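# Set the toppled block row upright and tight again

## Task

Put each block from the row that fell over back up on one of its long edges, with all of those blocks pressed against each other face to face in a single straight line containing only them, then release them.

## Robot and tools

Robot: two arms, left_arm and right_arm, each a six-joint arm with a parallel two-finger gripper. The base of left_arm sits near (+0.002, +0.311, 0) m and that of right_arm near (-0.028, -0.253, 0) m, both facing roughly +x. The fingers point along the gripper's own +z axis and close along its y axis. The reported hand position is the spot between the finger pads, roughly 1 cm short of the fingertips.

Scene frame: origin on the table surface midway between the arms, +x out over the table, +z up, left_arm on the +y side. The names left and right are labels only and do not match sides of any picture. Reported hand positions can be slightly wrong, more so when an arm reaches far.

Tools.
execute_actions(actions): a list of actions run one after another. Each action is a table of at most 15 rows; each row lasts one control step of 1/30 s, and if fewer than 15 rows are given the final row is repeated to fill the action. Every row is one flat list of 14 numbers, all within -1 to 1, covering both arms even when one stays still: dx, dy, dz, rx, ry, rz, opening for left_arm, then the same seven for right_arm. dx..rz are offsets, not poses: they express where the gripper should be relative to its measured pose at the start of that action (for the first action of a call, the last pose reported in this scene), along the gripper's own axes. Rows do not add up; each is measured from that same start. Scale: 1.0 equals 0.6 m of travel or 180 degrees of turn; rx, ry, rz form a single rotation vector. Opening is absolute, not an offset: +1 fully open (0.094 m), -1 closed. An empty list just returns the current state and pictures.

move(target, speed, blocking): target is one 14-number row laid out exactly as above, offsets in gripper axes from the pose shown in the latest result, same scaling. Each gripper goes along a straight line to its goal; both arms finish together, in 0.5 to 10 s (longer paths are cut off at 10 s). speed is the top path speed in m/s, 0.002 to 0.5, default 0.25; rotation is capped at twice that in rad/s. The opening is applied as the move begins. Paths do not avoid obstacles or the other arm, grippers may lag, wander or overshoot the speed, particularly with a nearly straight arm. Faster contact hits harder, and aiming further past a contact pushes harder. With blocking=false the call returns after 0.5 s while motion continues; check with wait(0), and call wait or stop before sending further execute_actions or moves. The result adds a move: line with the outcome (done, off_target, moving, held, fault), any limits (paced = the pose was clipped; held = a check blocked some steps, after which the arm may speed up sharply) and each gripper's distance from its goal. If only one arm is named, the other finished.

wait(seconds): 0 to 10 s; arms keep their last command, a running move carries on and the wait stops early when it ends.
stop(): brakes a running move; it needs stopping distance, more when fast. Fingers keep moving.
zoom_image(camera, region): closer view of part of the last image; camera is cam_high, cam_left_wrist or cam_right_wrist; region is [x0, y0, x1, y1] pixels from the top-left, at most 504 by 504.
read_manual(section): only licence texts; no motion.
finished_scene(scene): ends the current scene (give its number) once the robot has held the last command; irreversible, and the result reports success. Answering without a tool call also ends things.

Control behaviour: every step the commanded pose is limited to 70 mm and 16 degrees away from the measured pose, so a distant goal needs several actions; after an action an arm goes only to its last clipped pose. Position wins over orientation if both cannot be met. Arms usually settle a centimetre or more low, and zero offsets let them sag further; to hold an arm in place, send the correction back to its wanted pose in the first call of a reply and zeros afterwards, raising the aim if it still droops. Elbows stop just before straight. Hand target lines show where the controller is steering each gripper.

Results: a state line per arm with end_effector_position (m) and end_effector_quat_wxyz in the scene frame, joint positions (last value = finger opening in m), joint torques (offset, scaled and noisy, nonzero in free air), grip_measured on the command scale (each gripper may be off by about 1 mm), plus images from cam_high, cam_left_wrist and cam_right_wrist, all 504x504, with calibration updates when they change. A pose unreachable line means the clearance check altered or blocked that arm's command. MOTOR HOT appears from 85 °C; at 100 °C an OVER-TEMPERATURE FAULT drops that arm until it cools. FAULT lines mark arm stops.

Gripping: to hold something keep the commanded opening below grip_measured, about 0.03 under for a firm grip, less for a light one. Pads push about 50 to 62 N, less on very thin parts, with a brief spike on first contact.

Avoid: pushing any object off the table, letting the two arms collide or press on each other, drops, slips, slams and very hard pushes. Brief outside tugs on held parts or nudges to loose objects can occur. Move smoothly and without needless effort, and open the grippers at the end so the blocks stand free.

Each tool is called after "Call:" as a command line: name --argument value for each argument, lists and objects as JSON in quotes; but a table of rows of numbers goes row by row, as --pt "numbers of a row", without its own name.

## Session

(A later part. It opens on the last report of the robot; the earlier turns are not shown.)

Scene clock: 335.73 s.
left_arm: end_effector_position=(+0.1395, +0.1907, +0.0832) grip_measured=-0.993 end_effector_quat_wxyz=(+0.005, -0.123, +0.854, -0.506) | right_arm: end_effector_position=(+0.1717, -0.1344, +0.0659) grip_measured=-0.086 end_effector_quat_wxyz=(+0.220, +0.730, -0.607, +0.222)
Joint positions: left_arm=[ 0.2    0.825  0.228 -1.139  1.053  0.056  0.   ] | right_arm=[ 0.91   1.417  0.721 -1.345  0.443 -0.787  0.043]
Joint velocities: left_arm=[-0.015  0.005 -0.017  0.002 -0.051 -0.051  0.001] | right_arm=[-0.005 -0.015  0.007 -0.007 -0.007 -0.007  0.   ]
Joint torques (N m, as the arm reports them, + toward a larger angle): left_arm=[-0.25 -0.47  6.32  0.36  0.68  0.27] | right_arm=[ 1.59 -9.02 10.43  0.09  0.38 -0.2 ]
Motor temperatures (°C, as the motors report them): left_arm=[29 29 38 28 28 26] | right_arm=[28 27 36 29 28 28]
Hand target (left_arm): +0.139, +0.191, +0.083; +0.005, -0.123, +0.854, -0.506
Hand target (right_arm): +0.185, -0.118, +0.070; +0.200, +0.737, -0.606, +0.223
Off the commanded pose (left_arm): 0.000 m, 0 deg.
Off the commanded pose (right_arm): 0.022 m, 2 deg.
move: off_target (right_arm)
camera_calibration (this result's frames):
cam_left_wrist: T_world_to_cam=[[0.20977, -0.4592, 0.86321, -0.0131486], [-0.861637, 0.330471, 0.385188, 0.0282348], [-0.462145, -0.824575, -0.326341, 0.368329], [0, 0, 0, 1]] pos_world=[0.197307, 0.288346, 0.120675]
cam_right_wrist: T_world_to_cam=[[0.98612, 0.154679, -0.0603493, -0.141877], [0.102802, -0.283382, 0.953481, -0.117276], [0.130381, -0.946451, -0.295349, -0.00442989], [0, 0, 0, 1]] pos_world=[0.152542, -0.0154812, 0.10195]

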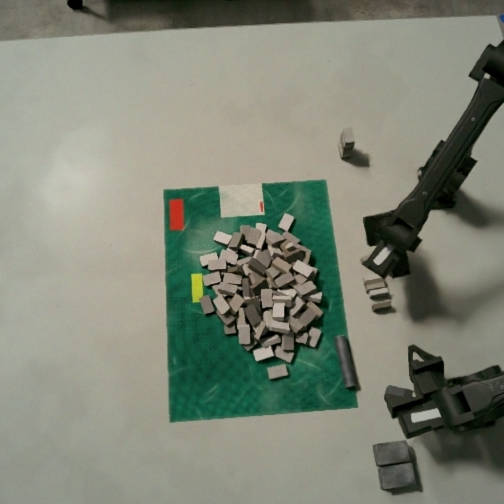

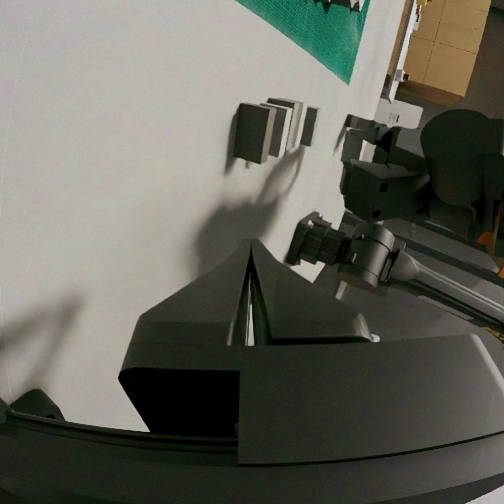

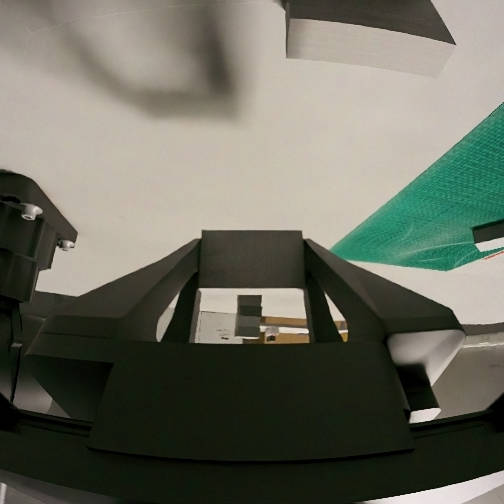

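Call:
move --target '[0,0,0,0,0,0,-1,-0.077,-0.088,-0.057,0,-0.015,0,-0.3]' --speed 0.1

Call:
move --target '[0,0,0,0,0,0,-1,-0.035,0,0.05,0,0,0,-0.3]' --speed 0.04

Scene clock: 343.03 s.
left_arm: end_effector_position=(+0.1395, +0.1907, +0.0832) grip_measured=-0.993 end_effector_quat_wxyz=(+0.005, -0.123, +0.854, -0.506) | right_arm: end_effector_position=(+0.2046, -0.0837, +0.0585) grip_measured=-0.086 end_effector_quat_wxyz=(+0.219, +0.733, -0.611, +0.204)
Joint positions: left_arm=[ 0.2    0.825  0.228 -1.139  1.053  0.056  0.   ] | right_arm=[ 0.917  1.57   0.879 -1.345  0.404 -0.789  0.043]
Joint velocities: left_arm=[-0.005  0.005 -0.002 -0.007 -0.037 -0.051 -0.001] | right_arm=[ 0.005 -0.015  0.002  0.002 -0.066 -0.066 -0.001]
Joint torques (N m, as the arm reports them, + toward a larger angle): left_arm=[-0.19 -0.72  6.43  0.42  0.67  0.29] | right_arm=[  2.19 -11.64  10.52  -0.69   0.21  -0.07]
Motor temperatures (°C, as the motors report them): left_arm=[29 29 38 28 28 26] | right_arm=[28 27 37 29 28 28]
Hand target (left_arm): +0.139, +0.191, +0.083; +0.005, -0.123, +0.854, -0.506
Hand target (right_arm): +0.213, -0.069, +0.064; +0.205, +0.735, -0.613, +0.204
Off the commanded pose (left_arm): 0.000 m, 0 deg.
Off the commanded pose (right_arm): 0.018 m, 2 deg.
move: off_target (right_arm)
camera_calibration (this result's frames):
cam_left_wrist: T_world_to_cam=[[0.20977, -0.4592, 0.86321, -0.0131486], [-0.861637, 0.330471, 0.385188, 0.0282348], [-0.462145, -0.824575, -0.326341, 0.368329], [0, 0, 0, 1]] pos_world=[0.197307, 0.288346, 0.120675]
cam_right_wrist: T_world_to_cam=[[0.985617, 0.148339, -0.0809573, -0.181891], [0.124007, -0.309396, 0.942813, -0.105062], [0.114808, -0.939292, -0.323341, 0.0425446], [0, 0, 0, 1]] pos_world=[0.187419, 0.0344376, 0.0980849]

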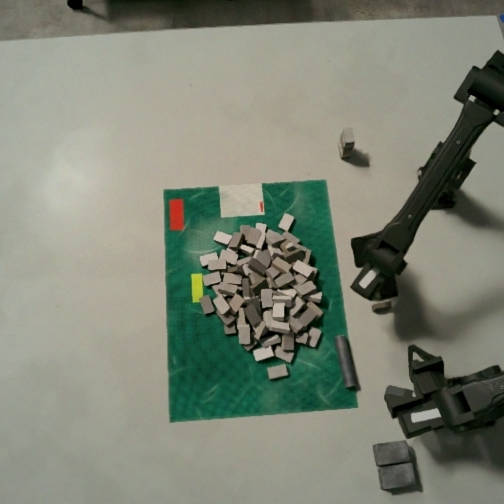

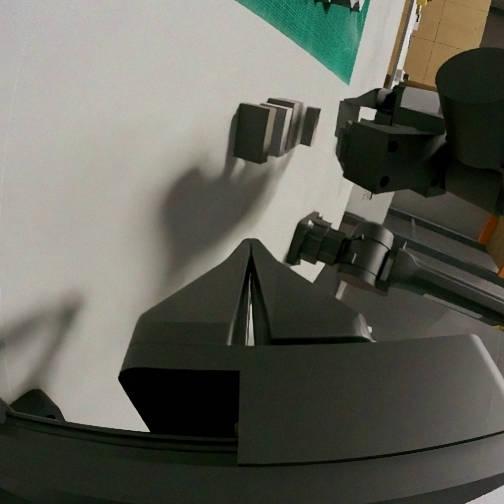

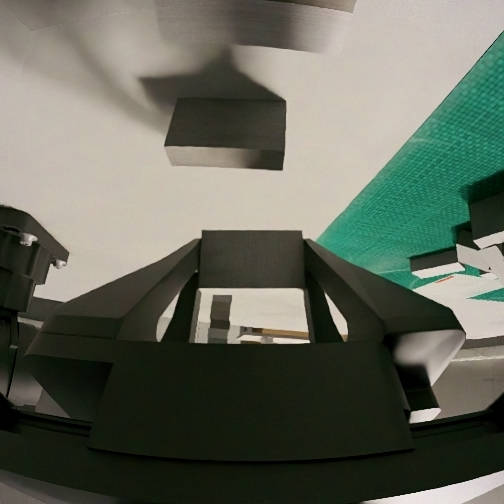

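Scene clock: 344.23 s.
left_arm: end_effector_position=(+0.1395, +0.1907, +0.0832) grip_measured=-0.993 end_effector_quat_wxyz=(+0.005, -0.123, +0.854, -0.506) | right_arm: end_effector_position=(+0.2049, -0.0830, +0.0279) grip_measured=-0.086 end_effector_quat_wxyz=(+0.217, +0.734, -0.611, +0.203)
Joint positions: left_arm=[ 0.2    0.825  0.228 -1.139  1.053  0.056  0.   ] | right_arm=[ 0.917  1.631  0.85  -1.252  0.402 -0.789  0.043]
Joint velocities: left_arm=[ 0.005 -0.005 -0.002  0.022  0.022 -0.007 -0.   ] | right_arm=[-0.005 -0.005 -0.007  0.012  0.007 -0.007 -0.   ]
Joint torques (N m, as the arm reports them, + toward a larger angle): left_arm=[ 0.12 -0.9   6.4   0.37  0.67  0.25] | right_arm=[  1.26 -11.61   5.24   0.01   0.15  -0.01]
Motor temperatures (°C, as the motors report them): left_arm=[29 29 38 28 28 26] | right_arm=[28 27 37 29 28 28]
Hand target (left_arm): +0.139, +0.191, +0.083; +0.005, -0.123, +0.854, -0.506
Hand target (right_arm): +0.202, -0.083, +0.022; +0.218, +0.733, -0.611, +0.204
Off the commanded pose (left_arm): 0.000 m, 0 deg.
Off the commanded pose (right_arm): 0.007 m, 0 deg.
move: done
camera_calibration (this result's frames):
cam_left_wrist: T_world_to_cam=[[0.20977, -0.4592, 0.86321, -0.0131486], [-0.861637, 0.330471, 0.385188, 0.0282348], [-0.462145, -0.824575, -0.326341, 0.368329], [0, 0, 0, 1]] pos_world=[0.197307, 0.288346, 0.120675]
cam_right_wrist: T_world_to_cam=[[0.985833, 0.147969, -0.0789868, -0.184857], [0.122447, -0.313053, 0.941809, -0.0760271], [0.114632, -0.938138, -0.326736, 0.0335019], [0, 0, 0, 1]] pos_world=[0.187707, 0.034982, 0.0679481]

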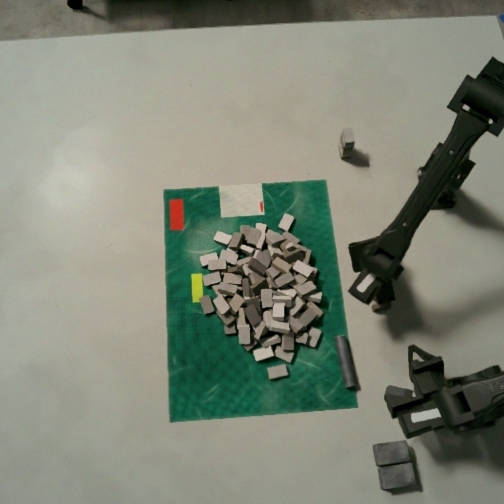

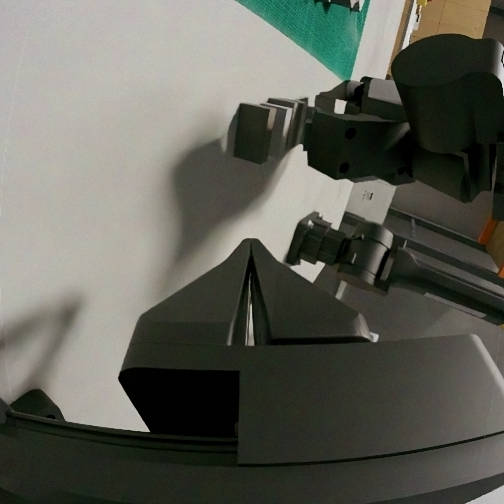

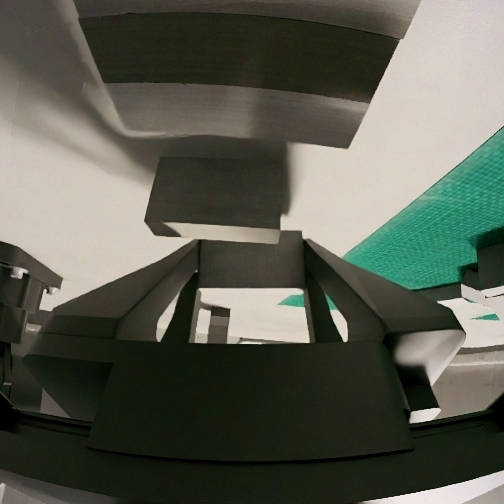

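Call:
move --target '[0,0,0,0,0,0,-1,-0.012,0,0.017,0,0,0,-0.3]' --speed 0.03

Call:
move --target '[0,0,0,0,0,0,-1,0,0,0,0,0,0,0.6]'

Call:
move --target '[0,0,0,0,0,0,-1,0.07,-0.02,-0.09,0,0,0,0.6]' --speed 0.1

Call:
move --target '[0,0,0,0,0,0,-1,0.05,0,0.035,0,-0.2,0,-0.4]' --speed 0.15

Scene clock: 351.67 s.
left_arm: end_effector_position=(+0.1395, +0.1907, +0.0832) grip_measured=-0.993 end_effector_quat_wxyz=(+0.005, -0.123, +0.854, -0.506) | right_arm: end_effector_position=(+0.2068, -0.0808, +0.0234) grip_measured=-0.086 end_effector_quat_wxyz=(+0.212, +0.734, -0.613, +0.203)
Joint positions: left_arm=[ 0.2    0.825  0.228 -1.139  1.053  0.056  0.   ] | right_arm=[ 0.917  1.641  0.85  -1.233  0.402 -0.789  0.043]
Joint velocities: left_arm=[ 0.015 -0.005  0.002  0.012 -0.051 -0.022 -0.   ] | right_arm=[-0.005 -0.005  0.002  0.002 -0.051 -0.081 -0.001]
Joint torques (N m, as the arm reports them, + toward a larger angle): left_arm=[ 0.15 -0.95  6.37  0.36  0.7   0.28] | right_arm=[  2.07 -12.51   5.01   0.14   0.21  -0.06]
Motor temperatures (°C, as the motors report them): left_arm=[29 29 39 28 28 26] | right_arm=[28 27 36 29 28 28]
Hand target (left_arm): +0.139, +0.191, +0.083; +0.005, -0.123, +0.854, -0.506
Hand target (right_arm): +0.204, -0.083, +0.016; +0.217, +0.733, -0.611, +0.203
Off the commanded pose (left_arm): 0.000 m, 0 deg.
Off the commanded pose (right_arm): 0.009 m, 1 deg.
move: done
camera_calibration (this result's frames):
cam_left_wrist: T_world_to_cam=[[0.20977, -0.4592, 0.86321, -0.0131486], [-0.861637, 0.330471, 0.385188, 0.0282348], [-0.462145, -0.824575, -0.326341, 0.368329], [0, 0, 0, 1]] pos_world=[0.197307, 0.288346, 0.120675]
cam_right_wrist: T_world_to_cam=[[0.986281, 0.148496, -0.0721085, -0.187627], [0.11687, -0.31962, 0.940311, -0.0706292], [0.116585, -0.935838, -0.33259, 0.033816], [0, 0, 0, 1]] pos_world=[0.189364, 0.0369337, 0.0641308]

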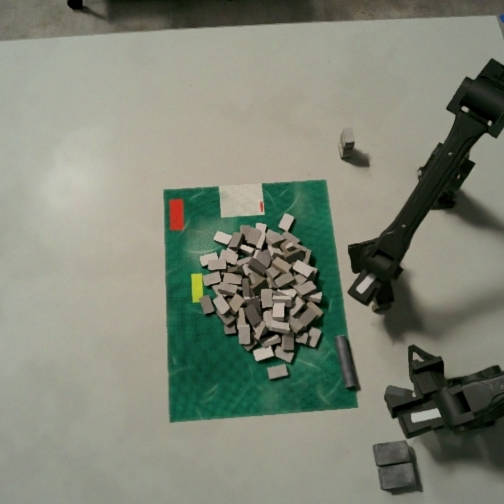

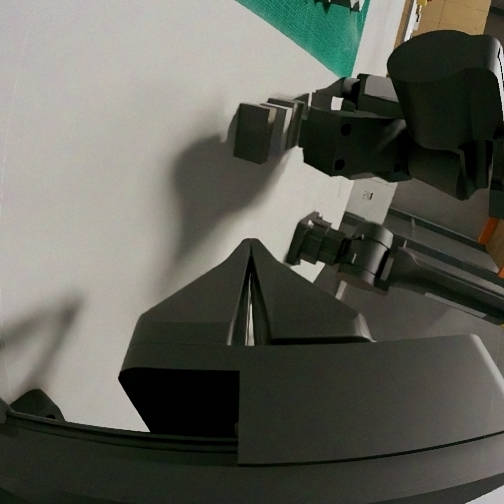

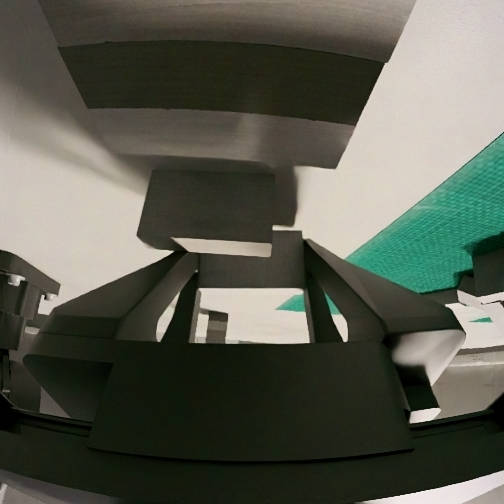

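Scene clock: 352.17 s.
left_arm: end_effector_position=(+0.1395, +0.1907, +0.0832) grip_measured=-0.993 end_effector_quat_wxyz=(+0.005, -0.123, +0.854, -0.506) | right_arm: end_effector_position=(+0.2069, -0.0808, +0.0234) grip_measured=+0.597 end_effector_quat_wxyz=(+0.212, +0.734, -0.613, +0.203)
Joint positions: left_arm=[ 0.2    0.825  0.228 -1.139  1.053  0.056  0.   ] | right_arm=[ 0.917  1.641  0.85  -1.233  0.403 -0.789  0.075]
Joint velocities: left_arm=[-0.005 -0.005  0.012 -0.017 -0.037  0.022  0.001] | right_arm=[-0.015  0.015  0.002  0.002  0.022  0.11   0.   ]
Joint torques (N m, as the arm reports them, + toward a larger angle): left_arm=[-0.33 -0.54  6.4   0.43  0.69  0.26] | right_arm=[  0.28 -13.25   6.06  -0.41   0.2   -0.12]
Motor temperatures (°C, as the motors report them): left_arm=[29 29 39 28 28 26] | right_arm=[28 28 36 29 28 28]
Hand target (left_arm): +0.139, +0.191, +0.083; +0.005, -0.123, +0.854, -0.506
Hand target (right_arm): +0.207, -0.081, +0.023; +0.212, +0.734, -0.613, +0.203
Off the commanded pose (left_arm): 0.000 m, 0 deg.
Off the commanded pose (right_arm): 0.000 m, 0 deg.
move: done
camera_calibration (this result's frames):
cam_left_wrist: T_world_to_cam=[[0.20977, -0.4592, 0.86321, -0.0131486], [-0.861637, 0.330471, 0.385188, 0.0282348], [-0.462145, -0.824575, -0.326341, 0.368329], [0, 0, 0, 1]] pos_world=[0.197307, 0.288346, 0.120675]
cam_right_wrist: T_world_to_cam=[[0.986275, 0.148645, -0.0718836, -0.187665], [0.116678, -0.319392, 0.940412, -0.070611], [0.116829, -0.935892, -0.332351, 0.0337287], [0, 0, 0, 1]] pos_world=[0.189387, 0.0369093, 0.0641232]

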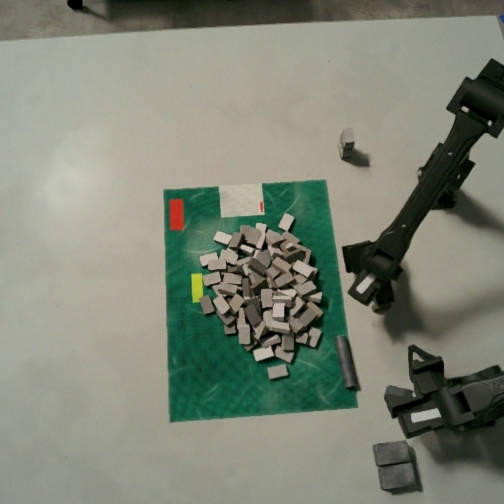

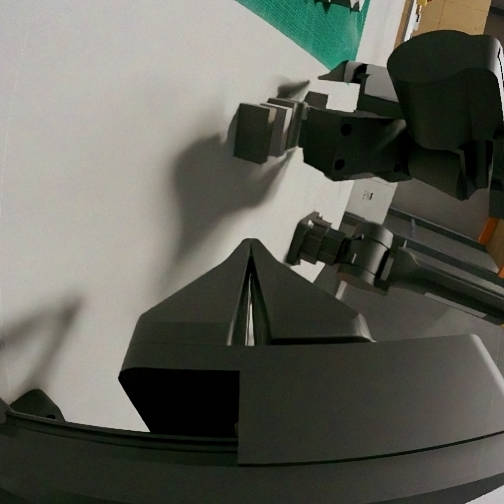

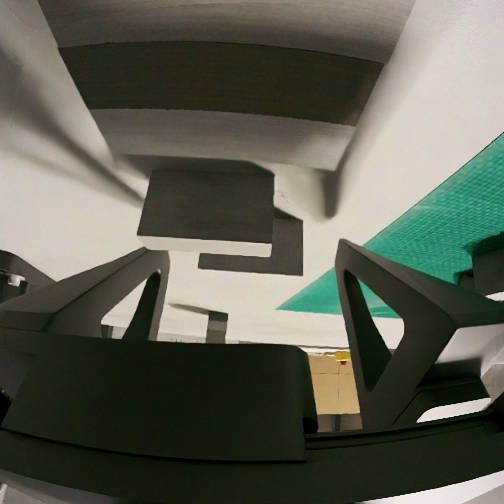

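Scene clock: 353.23 s.
left_arm: end_effector_position=(+0.1395, +0.1907, +0.0832) grip_measured=-0.993 end_effector_quat_wxyz=(+0.005, -0.123, +0.854, -0.506) | right_arm: end_effector_position=(+0.2134, -0.0915, +0.0793) grip_measured=+0.597 end_effector_quat_wxyz=(+0.222, +0.732, -0.611, +0.203)
Joint positions: left_arm=[ 0.2    0.825  0.228 -1.139  1.053  0.056  0.   ] | right_arm=[ 0.883  1.535  0.904 -1.401  0.418 -0.819  0.075]
Joint velocities: left_arm=[-0.005  0.005 -0.002 -0.002 -0.007 -0.007  0.   ] | right_arm=[ 0.015 -0.005  0.007 -0.012 -0.022  0.066  0.   ]
Joint torques (N m, as the arm reports them, + toward a larger angle): left_arm=[ 0.04 -1.15  6.48  0.37  0.67  0.24] | right_arm=[ -0.03 -13.59  10.98  -1.31   0.32  -0.19]
Motor temperatures (°C, as the motors report them): left_arm=[29 29 39 28 28 26] | right_arm=[28 28 36 29 28 28]
Hand target (left_arm): +0.139, +0.191, +0.083; +0.005, -0.123, +0.854, -0.506
Hand target (right_arm): +0.224, -0.084, +0.091; +0.212, +0.734, -0.613, +0.203
Off the commanded pose (left_arm): 0.000 m, 0 deg.
Off the commanded pose (right_arm): 0.018 m, 1 deg.
move: off_target (right_arm)
camera_calibration (this result's frames):
cam_left_wrist: T_world_to_cam=[[0.20977, -0.4592, 0.86321, -0.0131486], [-0.861637, 0.330471, 0.385188, 0.0282348], [-0.462145, -0.824575, -0.326341, 0.368329], [0, 0, 0, 1]] pos_world=[0.197307, 0.288346, 0.120675]
cam_right_wrist: T_world_to_cam=[[0.985779, 0.144358, -0.0860259, -0.187698], [0.126962, -0.304416, 0.94404, -0.128473], [0.110092, -0.941537, -0.318415, 0.0413419], [0, 0, 0, 1]] pos_world=[0.196789, 0.0269114, 0.118301]

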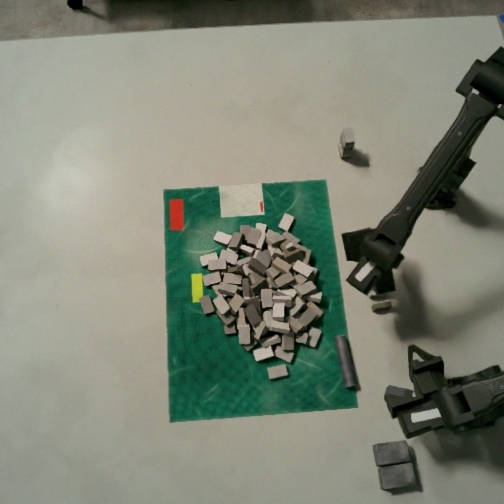

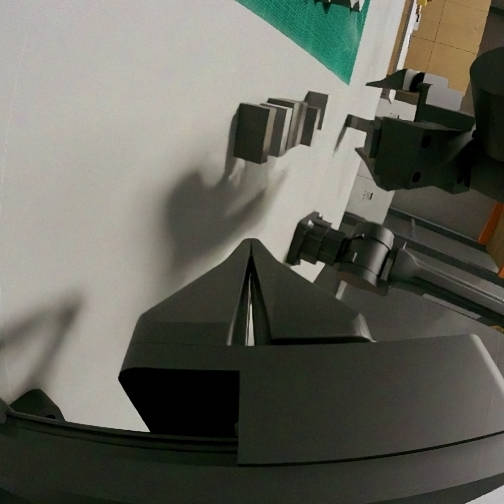

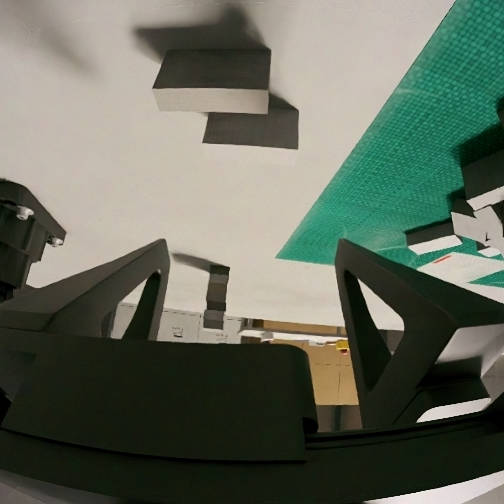

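Scene clock: 355.77 s.
left_arm: end_effector_position=(+0.1395, +0.1907, +0.0832) grip_measured=-0.993 end_effector_quat_wxyz=(+0.005, -0.123, +0.854, -0.506) | right_arm: end_effector_position=(+0.2188, -0.1278, +0.0797) grip_measured=-0.397 end_effector_quat_wxyz=(+0.034, +0.754, -0.655, -0.040)
Joint positions: left_arm=[ 0.2    0.825  0.228 -1.139  1.053  0.056  0.   ] | right_arm=[ 0.493  1.25   0.738 -1.153 -0.045 -1.271  0.028]
Joint velocities: left_arm=[-0.005 -0.015 -0.012 -0.017 -0.007 -0.022  0.   ] | right_arm=[-0.005 -0.005 -0.002  0.002  0.037 -0.037  0.   ]
Joint torques (N m, as the arm reports them, + toward a larger angle): left_arm=[ 0.03 -0.58  6.36  0.37  0.68  0.26] | right_arm=[ 0.47 -9.52  7.15  0.95 -0.09 -0.25]
Motor temperatures (°C, as the motors report them): left_arm=[29 29 39 28 28 26] | right_arm=[28 28 36 29 28 28]
Hand target (left_arm): +0.139, +0.191, +0.083; +0.005, -0.123, +0.854, -0.506
Hand target (right_arm): +0.218, -0.129, +0.078; +0.027, +0.757, -0.652, -0.039
Off the commanded pose (left_arm): 0.000 m, 0 deg.
Off the commanded pose (right_arm): 0.001 m, 2 deg.
move: done
camera_calibration (this result's frames):
cam_left_wrist: T_world_to_cam=[[0.20977, -0.4592, 0.86321, -0.0131486], [-0.861637, 0.330471, 0.385188, 0.0282348], [-0.462145, -0.824575, -0.326341, 0.368329], [0, 0, 0, 1]] pos_world=[0.197307, 0.288346, 0.120675]
cam_right_wrist: T_world_to_cam=[[0.98376, 0.136468, -0.116586, -0.185819], [0.178951, -0.795915, 0.578356, -0.185585], [-0.0138652, -0.589827, -0.80741, 0.117733], [0, 0, 0, 1]] pos_world=[0.217645, -0.0529089, 0.180729]

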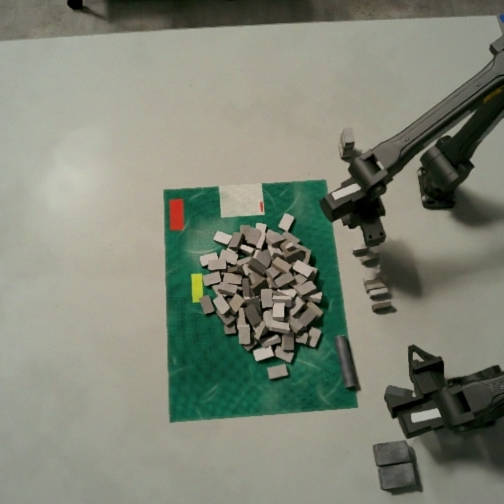

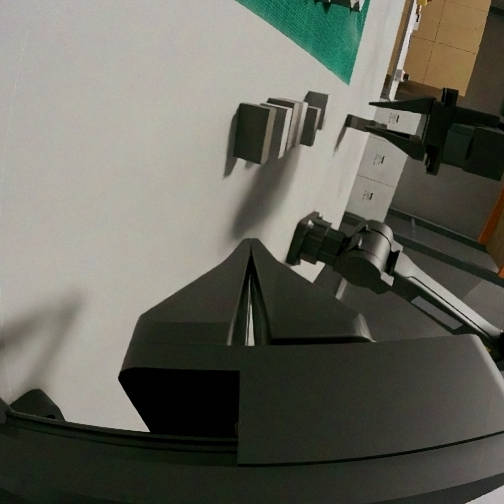

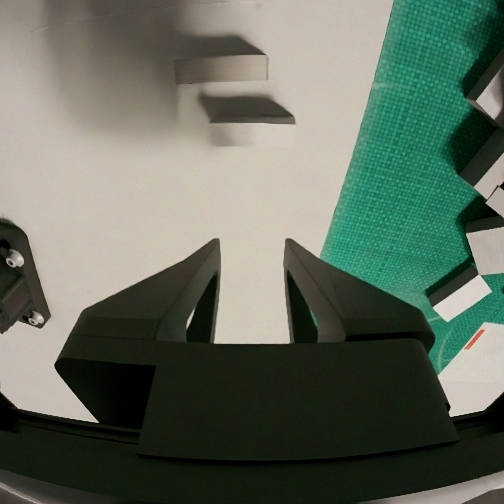

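Call:
move --target '[0,0,0,0,0,0,-1,0,0,0.115,0,-0.17,0,-0.4]' --speed 0.1

Call:
move --target '[0,0,0,0,0,0,-1,-0.15,-0.01,0.07,0,0,0,-0.4]' --speed 0.04

Scene clock: 365.73 s.
left_arm: end_effector_position=(+0.1395, +0.1907, +0.0832) grip_measured=-0.993 end_effector_quat_wxyz=(+0.005, -0.123, +0.854, -0.506) | right_arm: end_effector_position=(+0.2140, -0.1247, +0.0148) grip_measured=-0.397 end_effector_quat_wxyz=(-0.136, +0.715, -0.642, -0.241)
Joint positions: left_arm=[ 0.2    0.825  0.228 -1.139  1.053  0.056  0.   ] | right_arm=[ 0.204  1.4    0.571 -0.85  -0.552 -1.555  0.028]
Joint velocities: left_arm=[ 0.005 -0.005 -0.022 -0.007  0.022  0.066 -0.   ] | right_arm=[-0.015 -0.005 -0.007  0.017 -0.139 -0.051 -0.001]
Joint torques (N m, as the arm reports them, + toward a larger angle): left_arm=[ 0.36 -0.76  6.36  0.43  0.68  0.25] | right_arm=[ 0.35 -8.21  5.27  0.88 -0.51 -0.22]
Motor temperatures (°C, as the motors report them): left_arm=[29 29 39 28 28 26] | right_arm=[28 28 36 29 28 28]
Hand target (left_arm): +0.139, +0.191, +0.083; +0.005, -0.123, +0.854, -0.506
Hand target (right_arm): +0.212, -0.127, +0.009; -0.137, +0.716, -0.640, -0.243
Off the commanded pose (left_arm): 0.000 m, 0 deg.
Off the commanded pose (right_arm): 0.005 m, 1 deg.
move: done
camera_calibration (this result's frames):
cam_left_wrist: T_world_to_cam=[[0.20977, -0.4592, 0.86321, -0.0131486], [-0.861637, 0.330471, 0.385188, 0.0282348], [-0.462145, -0.824575, -0.326341, 0.368329], [0, 0, 0, 1]] pos_world=[0.197307, 0.288346, 0.120675]
cam_right_wrist: T_world_to_cam=[[0.981501, 0.141518, -0.128954, -0.187785], [0.15312, -0.984548, 0.0849642, -0.155452], [-0.114937, -0.103138, -0.988004, 0.152039], [0, 0, 0, 1]] pos_world=[0.225589, -0.110794, 0.139207]

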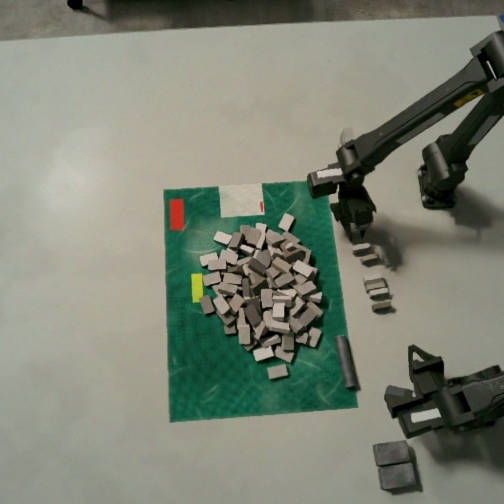

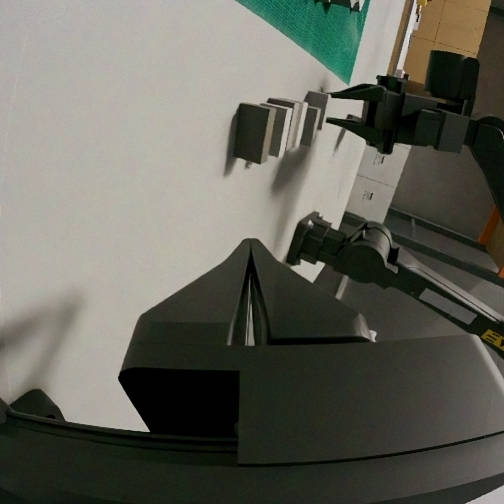

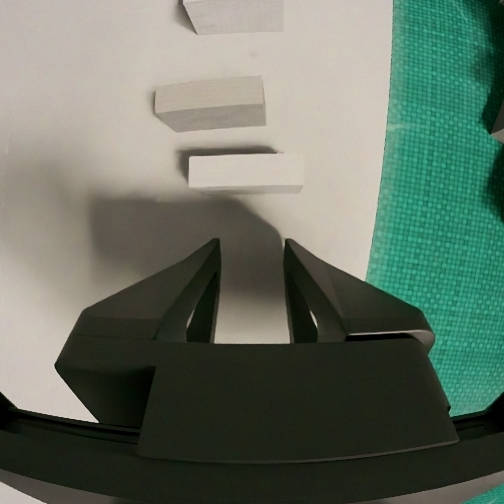

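Scene clock: 368.50 s.
left_arm: end_effector_position=(+0.1395, +0.1907, +0.0832) grip_measured=-0.993 end_effector_quat_wxyz=(+0.005, -0.123, +0.854, -0.506) | right_arm: end_effector_position=(+0.1915, -0.0413, +0.0147) grip_measured=-0.397 end_effector_quat_wxyz=(-0.112, +0.710, -0.652, -0.243)
Joint positions: left_arm=[ 0.2    0.825  0.228 -1.139  1.053  0.056  0.   ] | right_arm=[ 0.525  1.392  0.571 -0.704 -0.539 -1.168  0.028]
Joint velocities: left_arm=[-0.015 -0.005  0.002 -0.022  0.037  0.11   0.   ] | right_arm=[ 0.005  0.005  0.007 -0.017  0.037 -0.037 -0.001]
Joint torques (N m, as the arm reports them, + toward a larger angle): left_arm=[-0.1  -0.55  6.44  0.45  0.67  0.26] | right_arm=[  1.62 -10.83   9.82   1.39  -0.58   0.05]
Motor temperatures (°C, as the motors report them): left_arm=[29 29 39 28 28 26] | right_arm=[28 28 36 29 28 28]
Hand target (left_arm): +0.139, +0.191, +0.083; +0.005, -0.123, +0.854, -0.506
Hand target (right_arm): +0.206, -0.026, +0.027; -0.137, +0.715, -0.643, -0.238
Off the commanded pose (left_arm): 0.000 m, 0 deg.
Off the commanded pose (right_arm): 0.025 m, 3 deg.
move: off_target (right_arm)
camera_calibration (this result's frames):
cam_left_wrist: T_world_to_cam=[[0.20977, -0.4592, 0.86321, -0.0131486], [-0.861637, 0.330471, 0.385188, 0.0282348], [-0.462145, -0.824575, -0.326341, 0.368329], [0, 0, 0, 1]] pos_world=[0.197307, 0.288346, 0.120675]
cam_right_wrist: T_world_to_cam=[[0.97683, 0.128146, -0.171412, -0.176555], [0.148943, -0.982193, 0.114509, -0.0694655], [-0.153685, -0.137386, -0.978522, 0.163817], [0, 0, 0, 1]] pos_world=[0.207987, -0.0230975, 0.13799]

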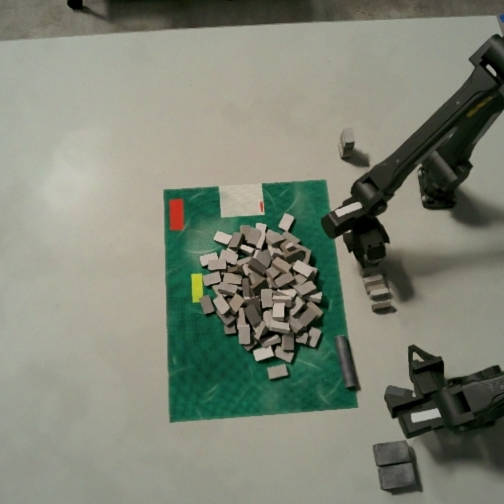

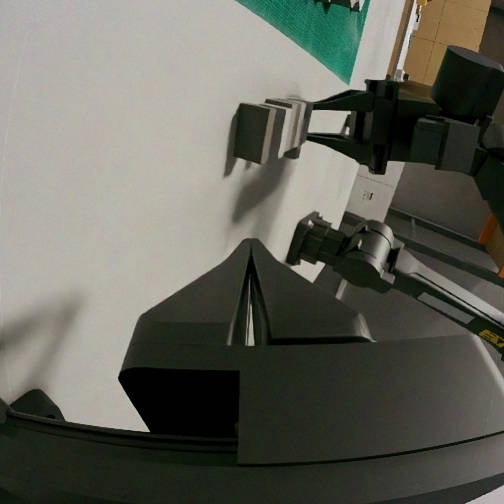

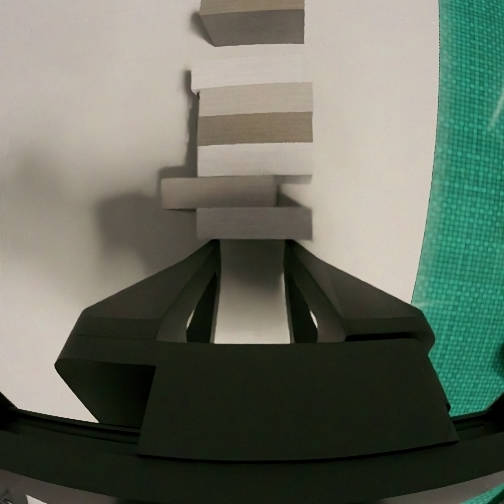

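Call:
move --target '[0,0,0,0,0,0,-1,-0.065,-0.025,0.015,0,0,0,-0.4]' --speed 0.03

Call:
move --target '[0,0,0,0,0,0,-1,0.01,0,-0.006,0,0,0,1]' --speed 0.03

Call:
move --target '[0,0,0,0,0,0,-1,-0.085,-0.025,0.027,0,0,0,1]' --speed 0.04

Scene clock: 379.47 s.
left_arm: end_effector_position=(+0.1395, +0.1907, +0.0832) grip_measured=-0.993 end_effector_quat_wxyz=(+0.005, -0.123, +0.854, -0.506) | right_arm: end_effector_position=(+0.1825, -0.0214, +0.0137) grip_measured=-0.397 end_effector_quat_wxyz=(-0.088, +0.705, -0.660, -0.244)
Joint positions: left_arm=[ 0.2    0.825  0.228 -1.139  1.053  0.056  0.   ] | right_arm=[ 0.606  1.412  0.594 -0.704 -0.524 -1.068  0.028]
Joint velocities: left_arm=[-0.015 -0.015 -0.007 -0.002 -0.051 -0.007 -0.   ] | right_arm=[-0.005  0.015 -0.017 -0.002 -0.051 -0.022 -0.001]
Joint torques (N m, as the arm reports them, + toward a larger angle): left_arm=[-0.02 -1.24  6.31  0.38  0.66  0.26] | right_arm=[ 2.47 -9.52 11.57  1.22 -0.6  -0.02]
Motor temperatures (°C, as the motors report them): left_arm=[29 29 39 28 28 26] | right_arm=[28 28 37 29 29 28]
Hand target (left_arm): +0.139, +0.191, +0.083; +0.005, -0.123, +0.854, -0.506
Hand target (right_arm): +0.202, -0.002, +0.025; -0.112, +0.710, -0.652, -0.242
Off the commanded pose (left_arm): 0.000 m, 0 deg.
Off the commanded pose (right_arm): 0.030 m, 3 deg.
move: off_target (right_arm)
camera_calibration (this result's frames):
cam_left_wrist: T_world_to_cam=[[0.20977, -0.4592, 0.86321, -0.0131486], [-0.861637, 0.330471, 0.385188, 0.0282348], [-0.462145, -0.824575, -0.326341, 0.368329], [0, 0, 0, 1]] pos_world=[0.197307, 0.288346, 0.120675]
cam_right_wrist: T_world_to_cam=[[0.970475, 0.116214, -0.21136, -0.169085], [0.148207, -0.978651, 0.142401, -0.0486071], [-0.190299, -0.169521, -0.966979, 0.170126], [0, 0, 0, 1]] pos_world=[0.203672, 0.000920742, 0.135693]

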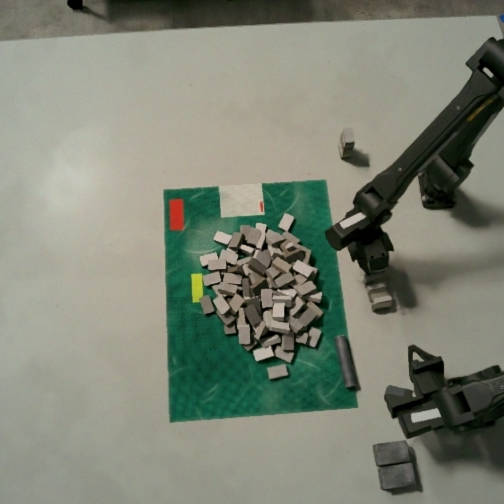

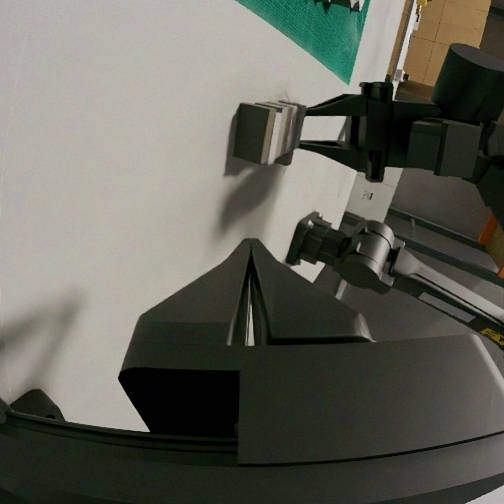

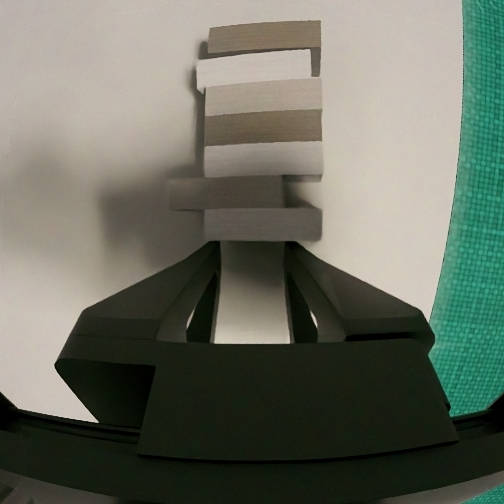

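Scene clock: 380.20 s.
left_arm: end_effector_position=(+0.1395, +0.1907, +0.0832) grip_measured=-0.993 end_effector_quat_wxyz=(+0.005, -0.123, +0.854, -0.506) | right_arm: end_effector_position=(+0.1851, -0.0214, +0.0187) grip_measured=+1.000 end_effector_quat_wxyz=(-0.099, +0.708, -0.654, -0.247)
Joint positions: left_arm=[ 0.2    0.825  0.228 -1.139  1.053  0.056  0.   ] | right_arm=[ 0.596  1.398  0.594 -0.705 -0.535 -1.088  0.094]
Joint velocities: left_arm=[-0.005 -0.005  0.002 -0.017 -0.007  0.022  0.   ] | right_arm=[-0.005 -0.024  0.007 -0.002  0.007 -0.037  0.   ]
Joint torques (N m, as the arm reports them, + toward a larger angle): left_arm=[ 0.18 -0.9   6.3   0.35  0.69  0.25] | right_arm=[-0.86 -9.73  6.46 -0.07 -0.05 -0.13]
Motor temperatures (°C, as the motors report them): left_arm=[29 29 39 28 28 26] | right_arm=[28 28 37 29 29 28]
Hand target (left_arm): +0.139, +0.191, +0.083; +0.005, -0.123, +0.854, -0.506
Hand target (right_arm): +0.183, -0.028, +0.014; -0.088, +0.705, -0.660, -0.245
Off the commanded pose (left_arm): 0.000 m, 0 deg.
Off the commanded pose (right_arm): 0.008 m, 2 deg.
move: done
camera_calibration (this result's frames):
cam_left_wrist: T_world_to_cam=[[0.20977, -0.4592, 0.86321, -0.0131486], [-0.861637, 0.330471, 0.385188, 0.0282348], [-0.462145, -0.824575, -0.326341, 0.368329], [0, 0, 0, 1]] pos_world=[0.197307, 0.288346, 0.120675]
cam_right_wrist: T_world_to_cam=[[0.972437, 0.127688, -0.195095, -0.170989], [0.153601, -0.980322, 0.124001, -0.0504383], [-0.175423, -0.150549, -0.972914, 0.173141], [0, 0, 0, 1]] pos_world=[0.204396, -0.00154624, 0.141346]

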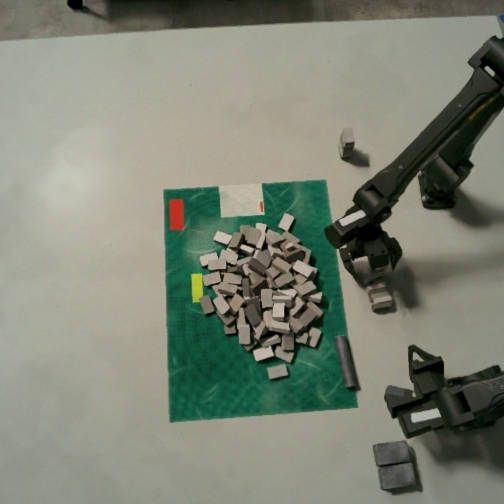

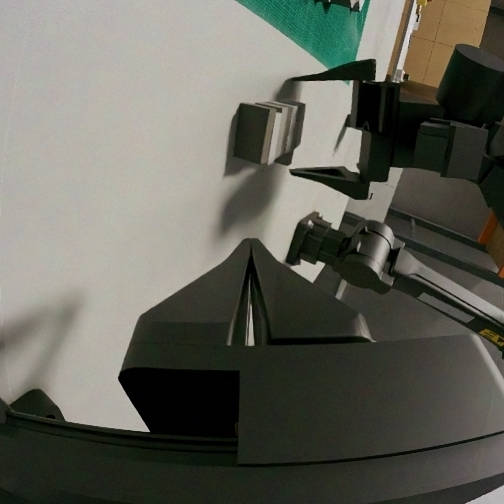

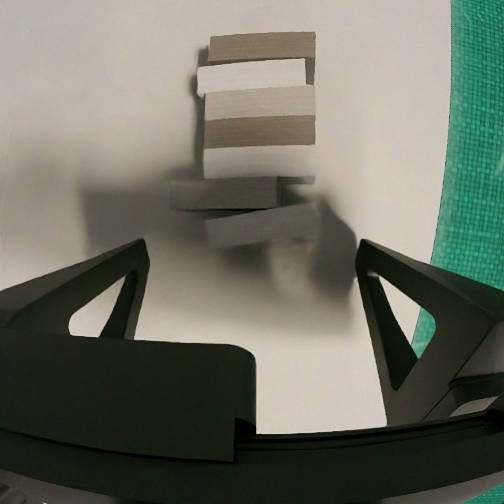

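Scene clock: 381.90 s.
left_arm: end_effector_position=(+0.1395, +0.1907, +0.0832) grip_measured=-0.993 end_effector_quat_wxyz=(+0.005, -0.123, +0.854, -0.506) | right_arm: end_effector_position=(+0.1775, +0.0167, +0.0204) grip_measured=+1.000 end_effector_quat_wxyz=(-0.082, +0.707, -0.657, -0.250)
Joint positions: left_arm=[ 0.2    0.825  0.228 -1.139  1.053  0.056  0.   ] | right_arm=[ 0.714  1.441  0.646 -0.684 -0.524 -0.956  0.094]
Joint velocities: left_arm=[-0.015 -0.005  0.002 -0.002  0.007  0.007 -0.001] | right_arm=[-0.015 -0.015  0.027 -0.012  0.007  0.022  0.   ]
Joint torques (N m, as the arm reports them, + toward a larger angle): left_arm=[ 0.15 -0.62  6.39  0.4   0.66  0.29] | right_arm=[ 1.2  -9.42 10.9   1.21 -0.18  0.01]
Motor temperatures (°C, as the motors report them): left_arm=[29 29 39 28 28 26] | right_arm=[28 28 37 29 29 28]
Hand target (left_arm): +0.139, +0.191, +0.083; +0.005, -0.123, +0.854, -0.506
Hand target (right_arm): +0.194, +0.032, +0.028; -0.100, +0.708, -0.654, -0.246
Off the commanded pose (left_arm): 0.000 m, 0 deg.
Off the commanded pose (right_arm): 0.025 m, 2 deg.
move: off_target (right_arm)
camera_calibration (this result's frames):
cam_left_wrist: T_world_to_cam=[[0.20977, -0.4592, 0.86321, -0.0131486], [-0.861637, 0.330471, 0.385188, 0.0282348], [-0.462145, -0.824575, -0.326341, 0.368329], [0, 0, 0, 1]] pos_world=[0.197307, 0.288346, 0.120675]
cam_right_wrist: T_world_to_cam=[[0.965834, 0.126739, -0.226059, -0.166318], [0.161247, -0.976744, 0.141318, -0.013909], [-0.202891, -0.172941, -0.963808, 0.184252], [0, 0, 0, 1]] pos_world=[0.200262, 0.0393582, 0.141951]

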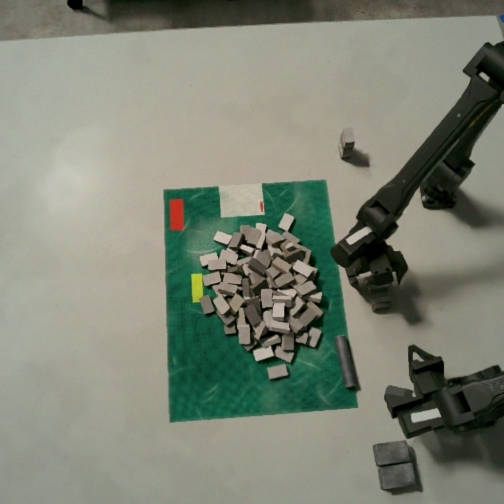

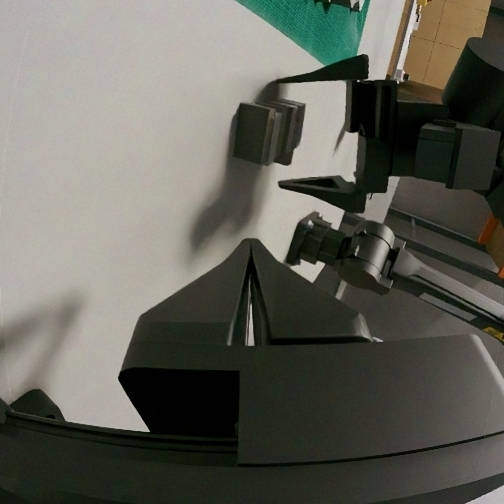

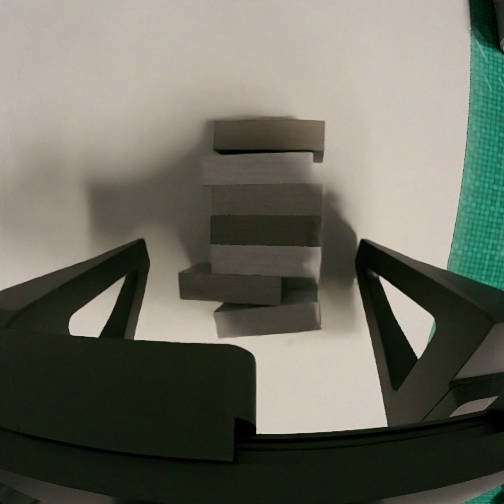

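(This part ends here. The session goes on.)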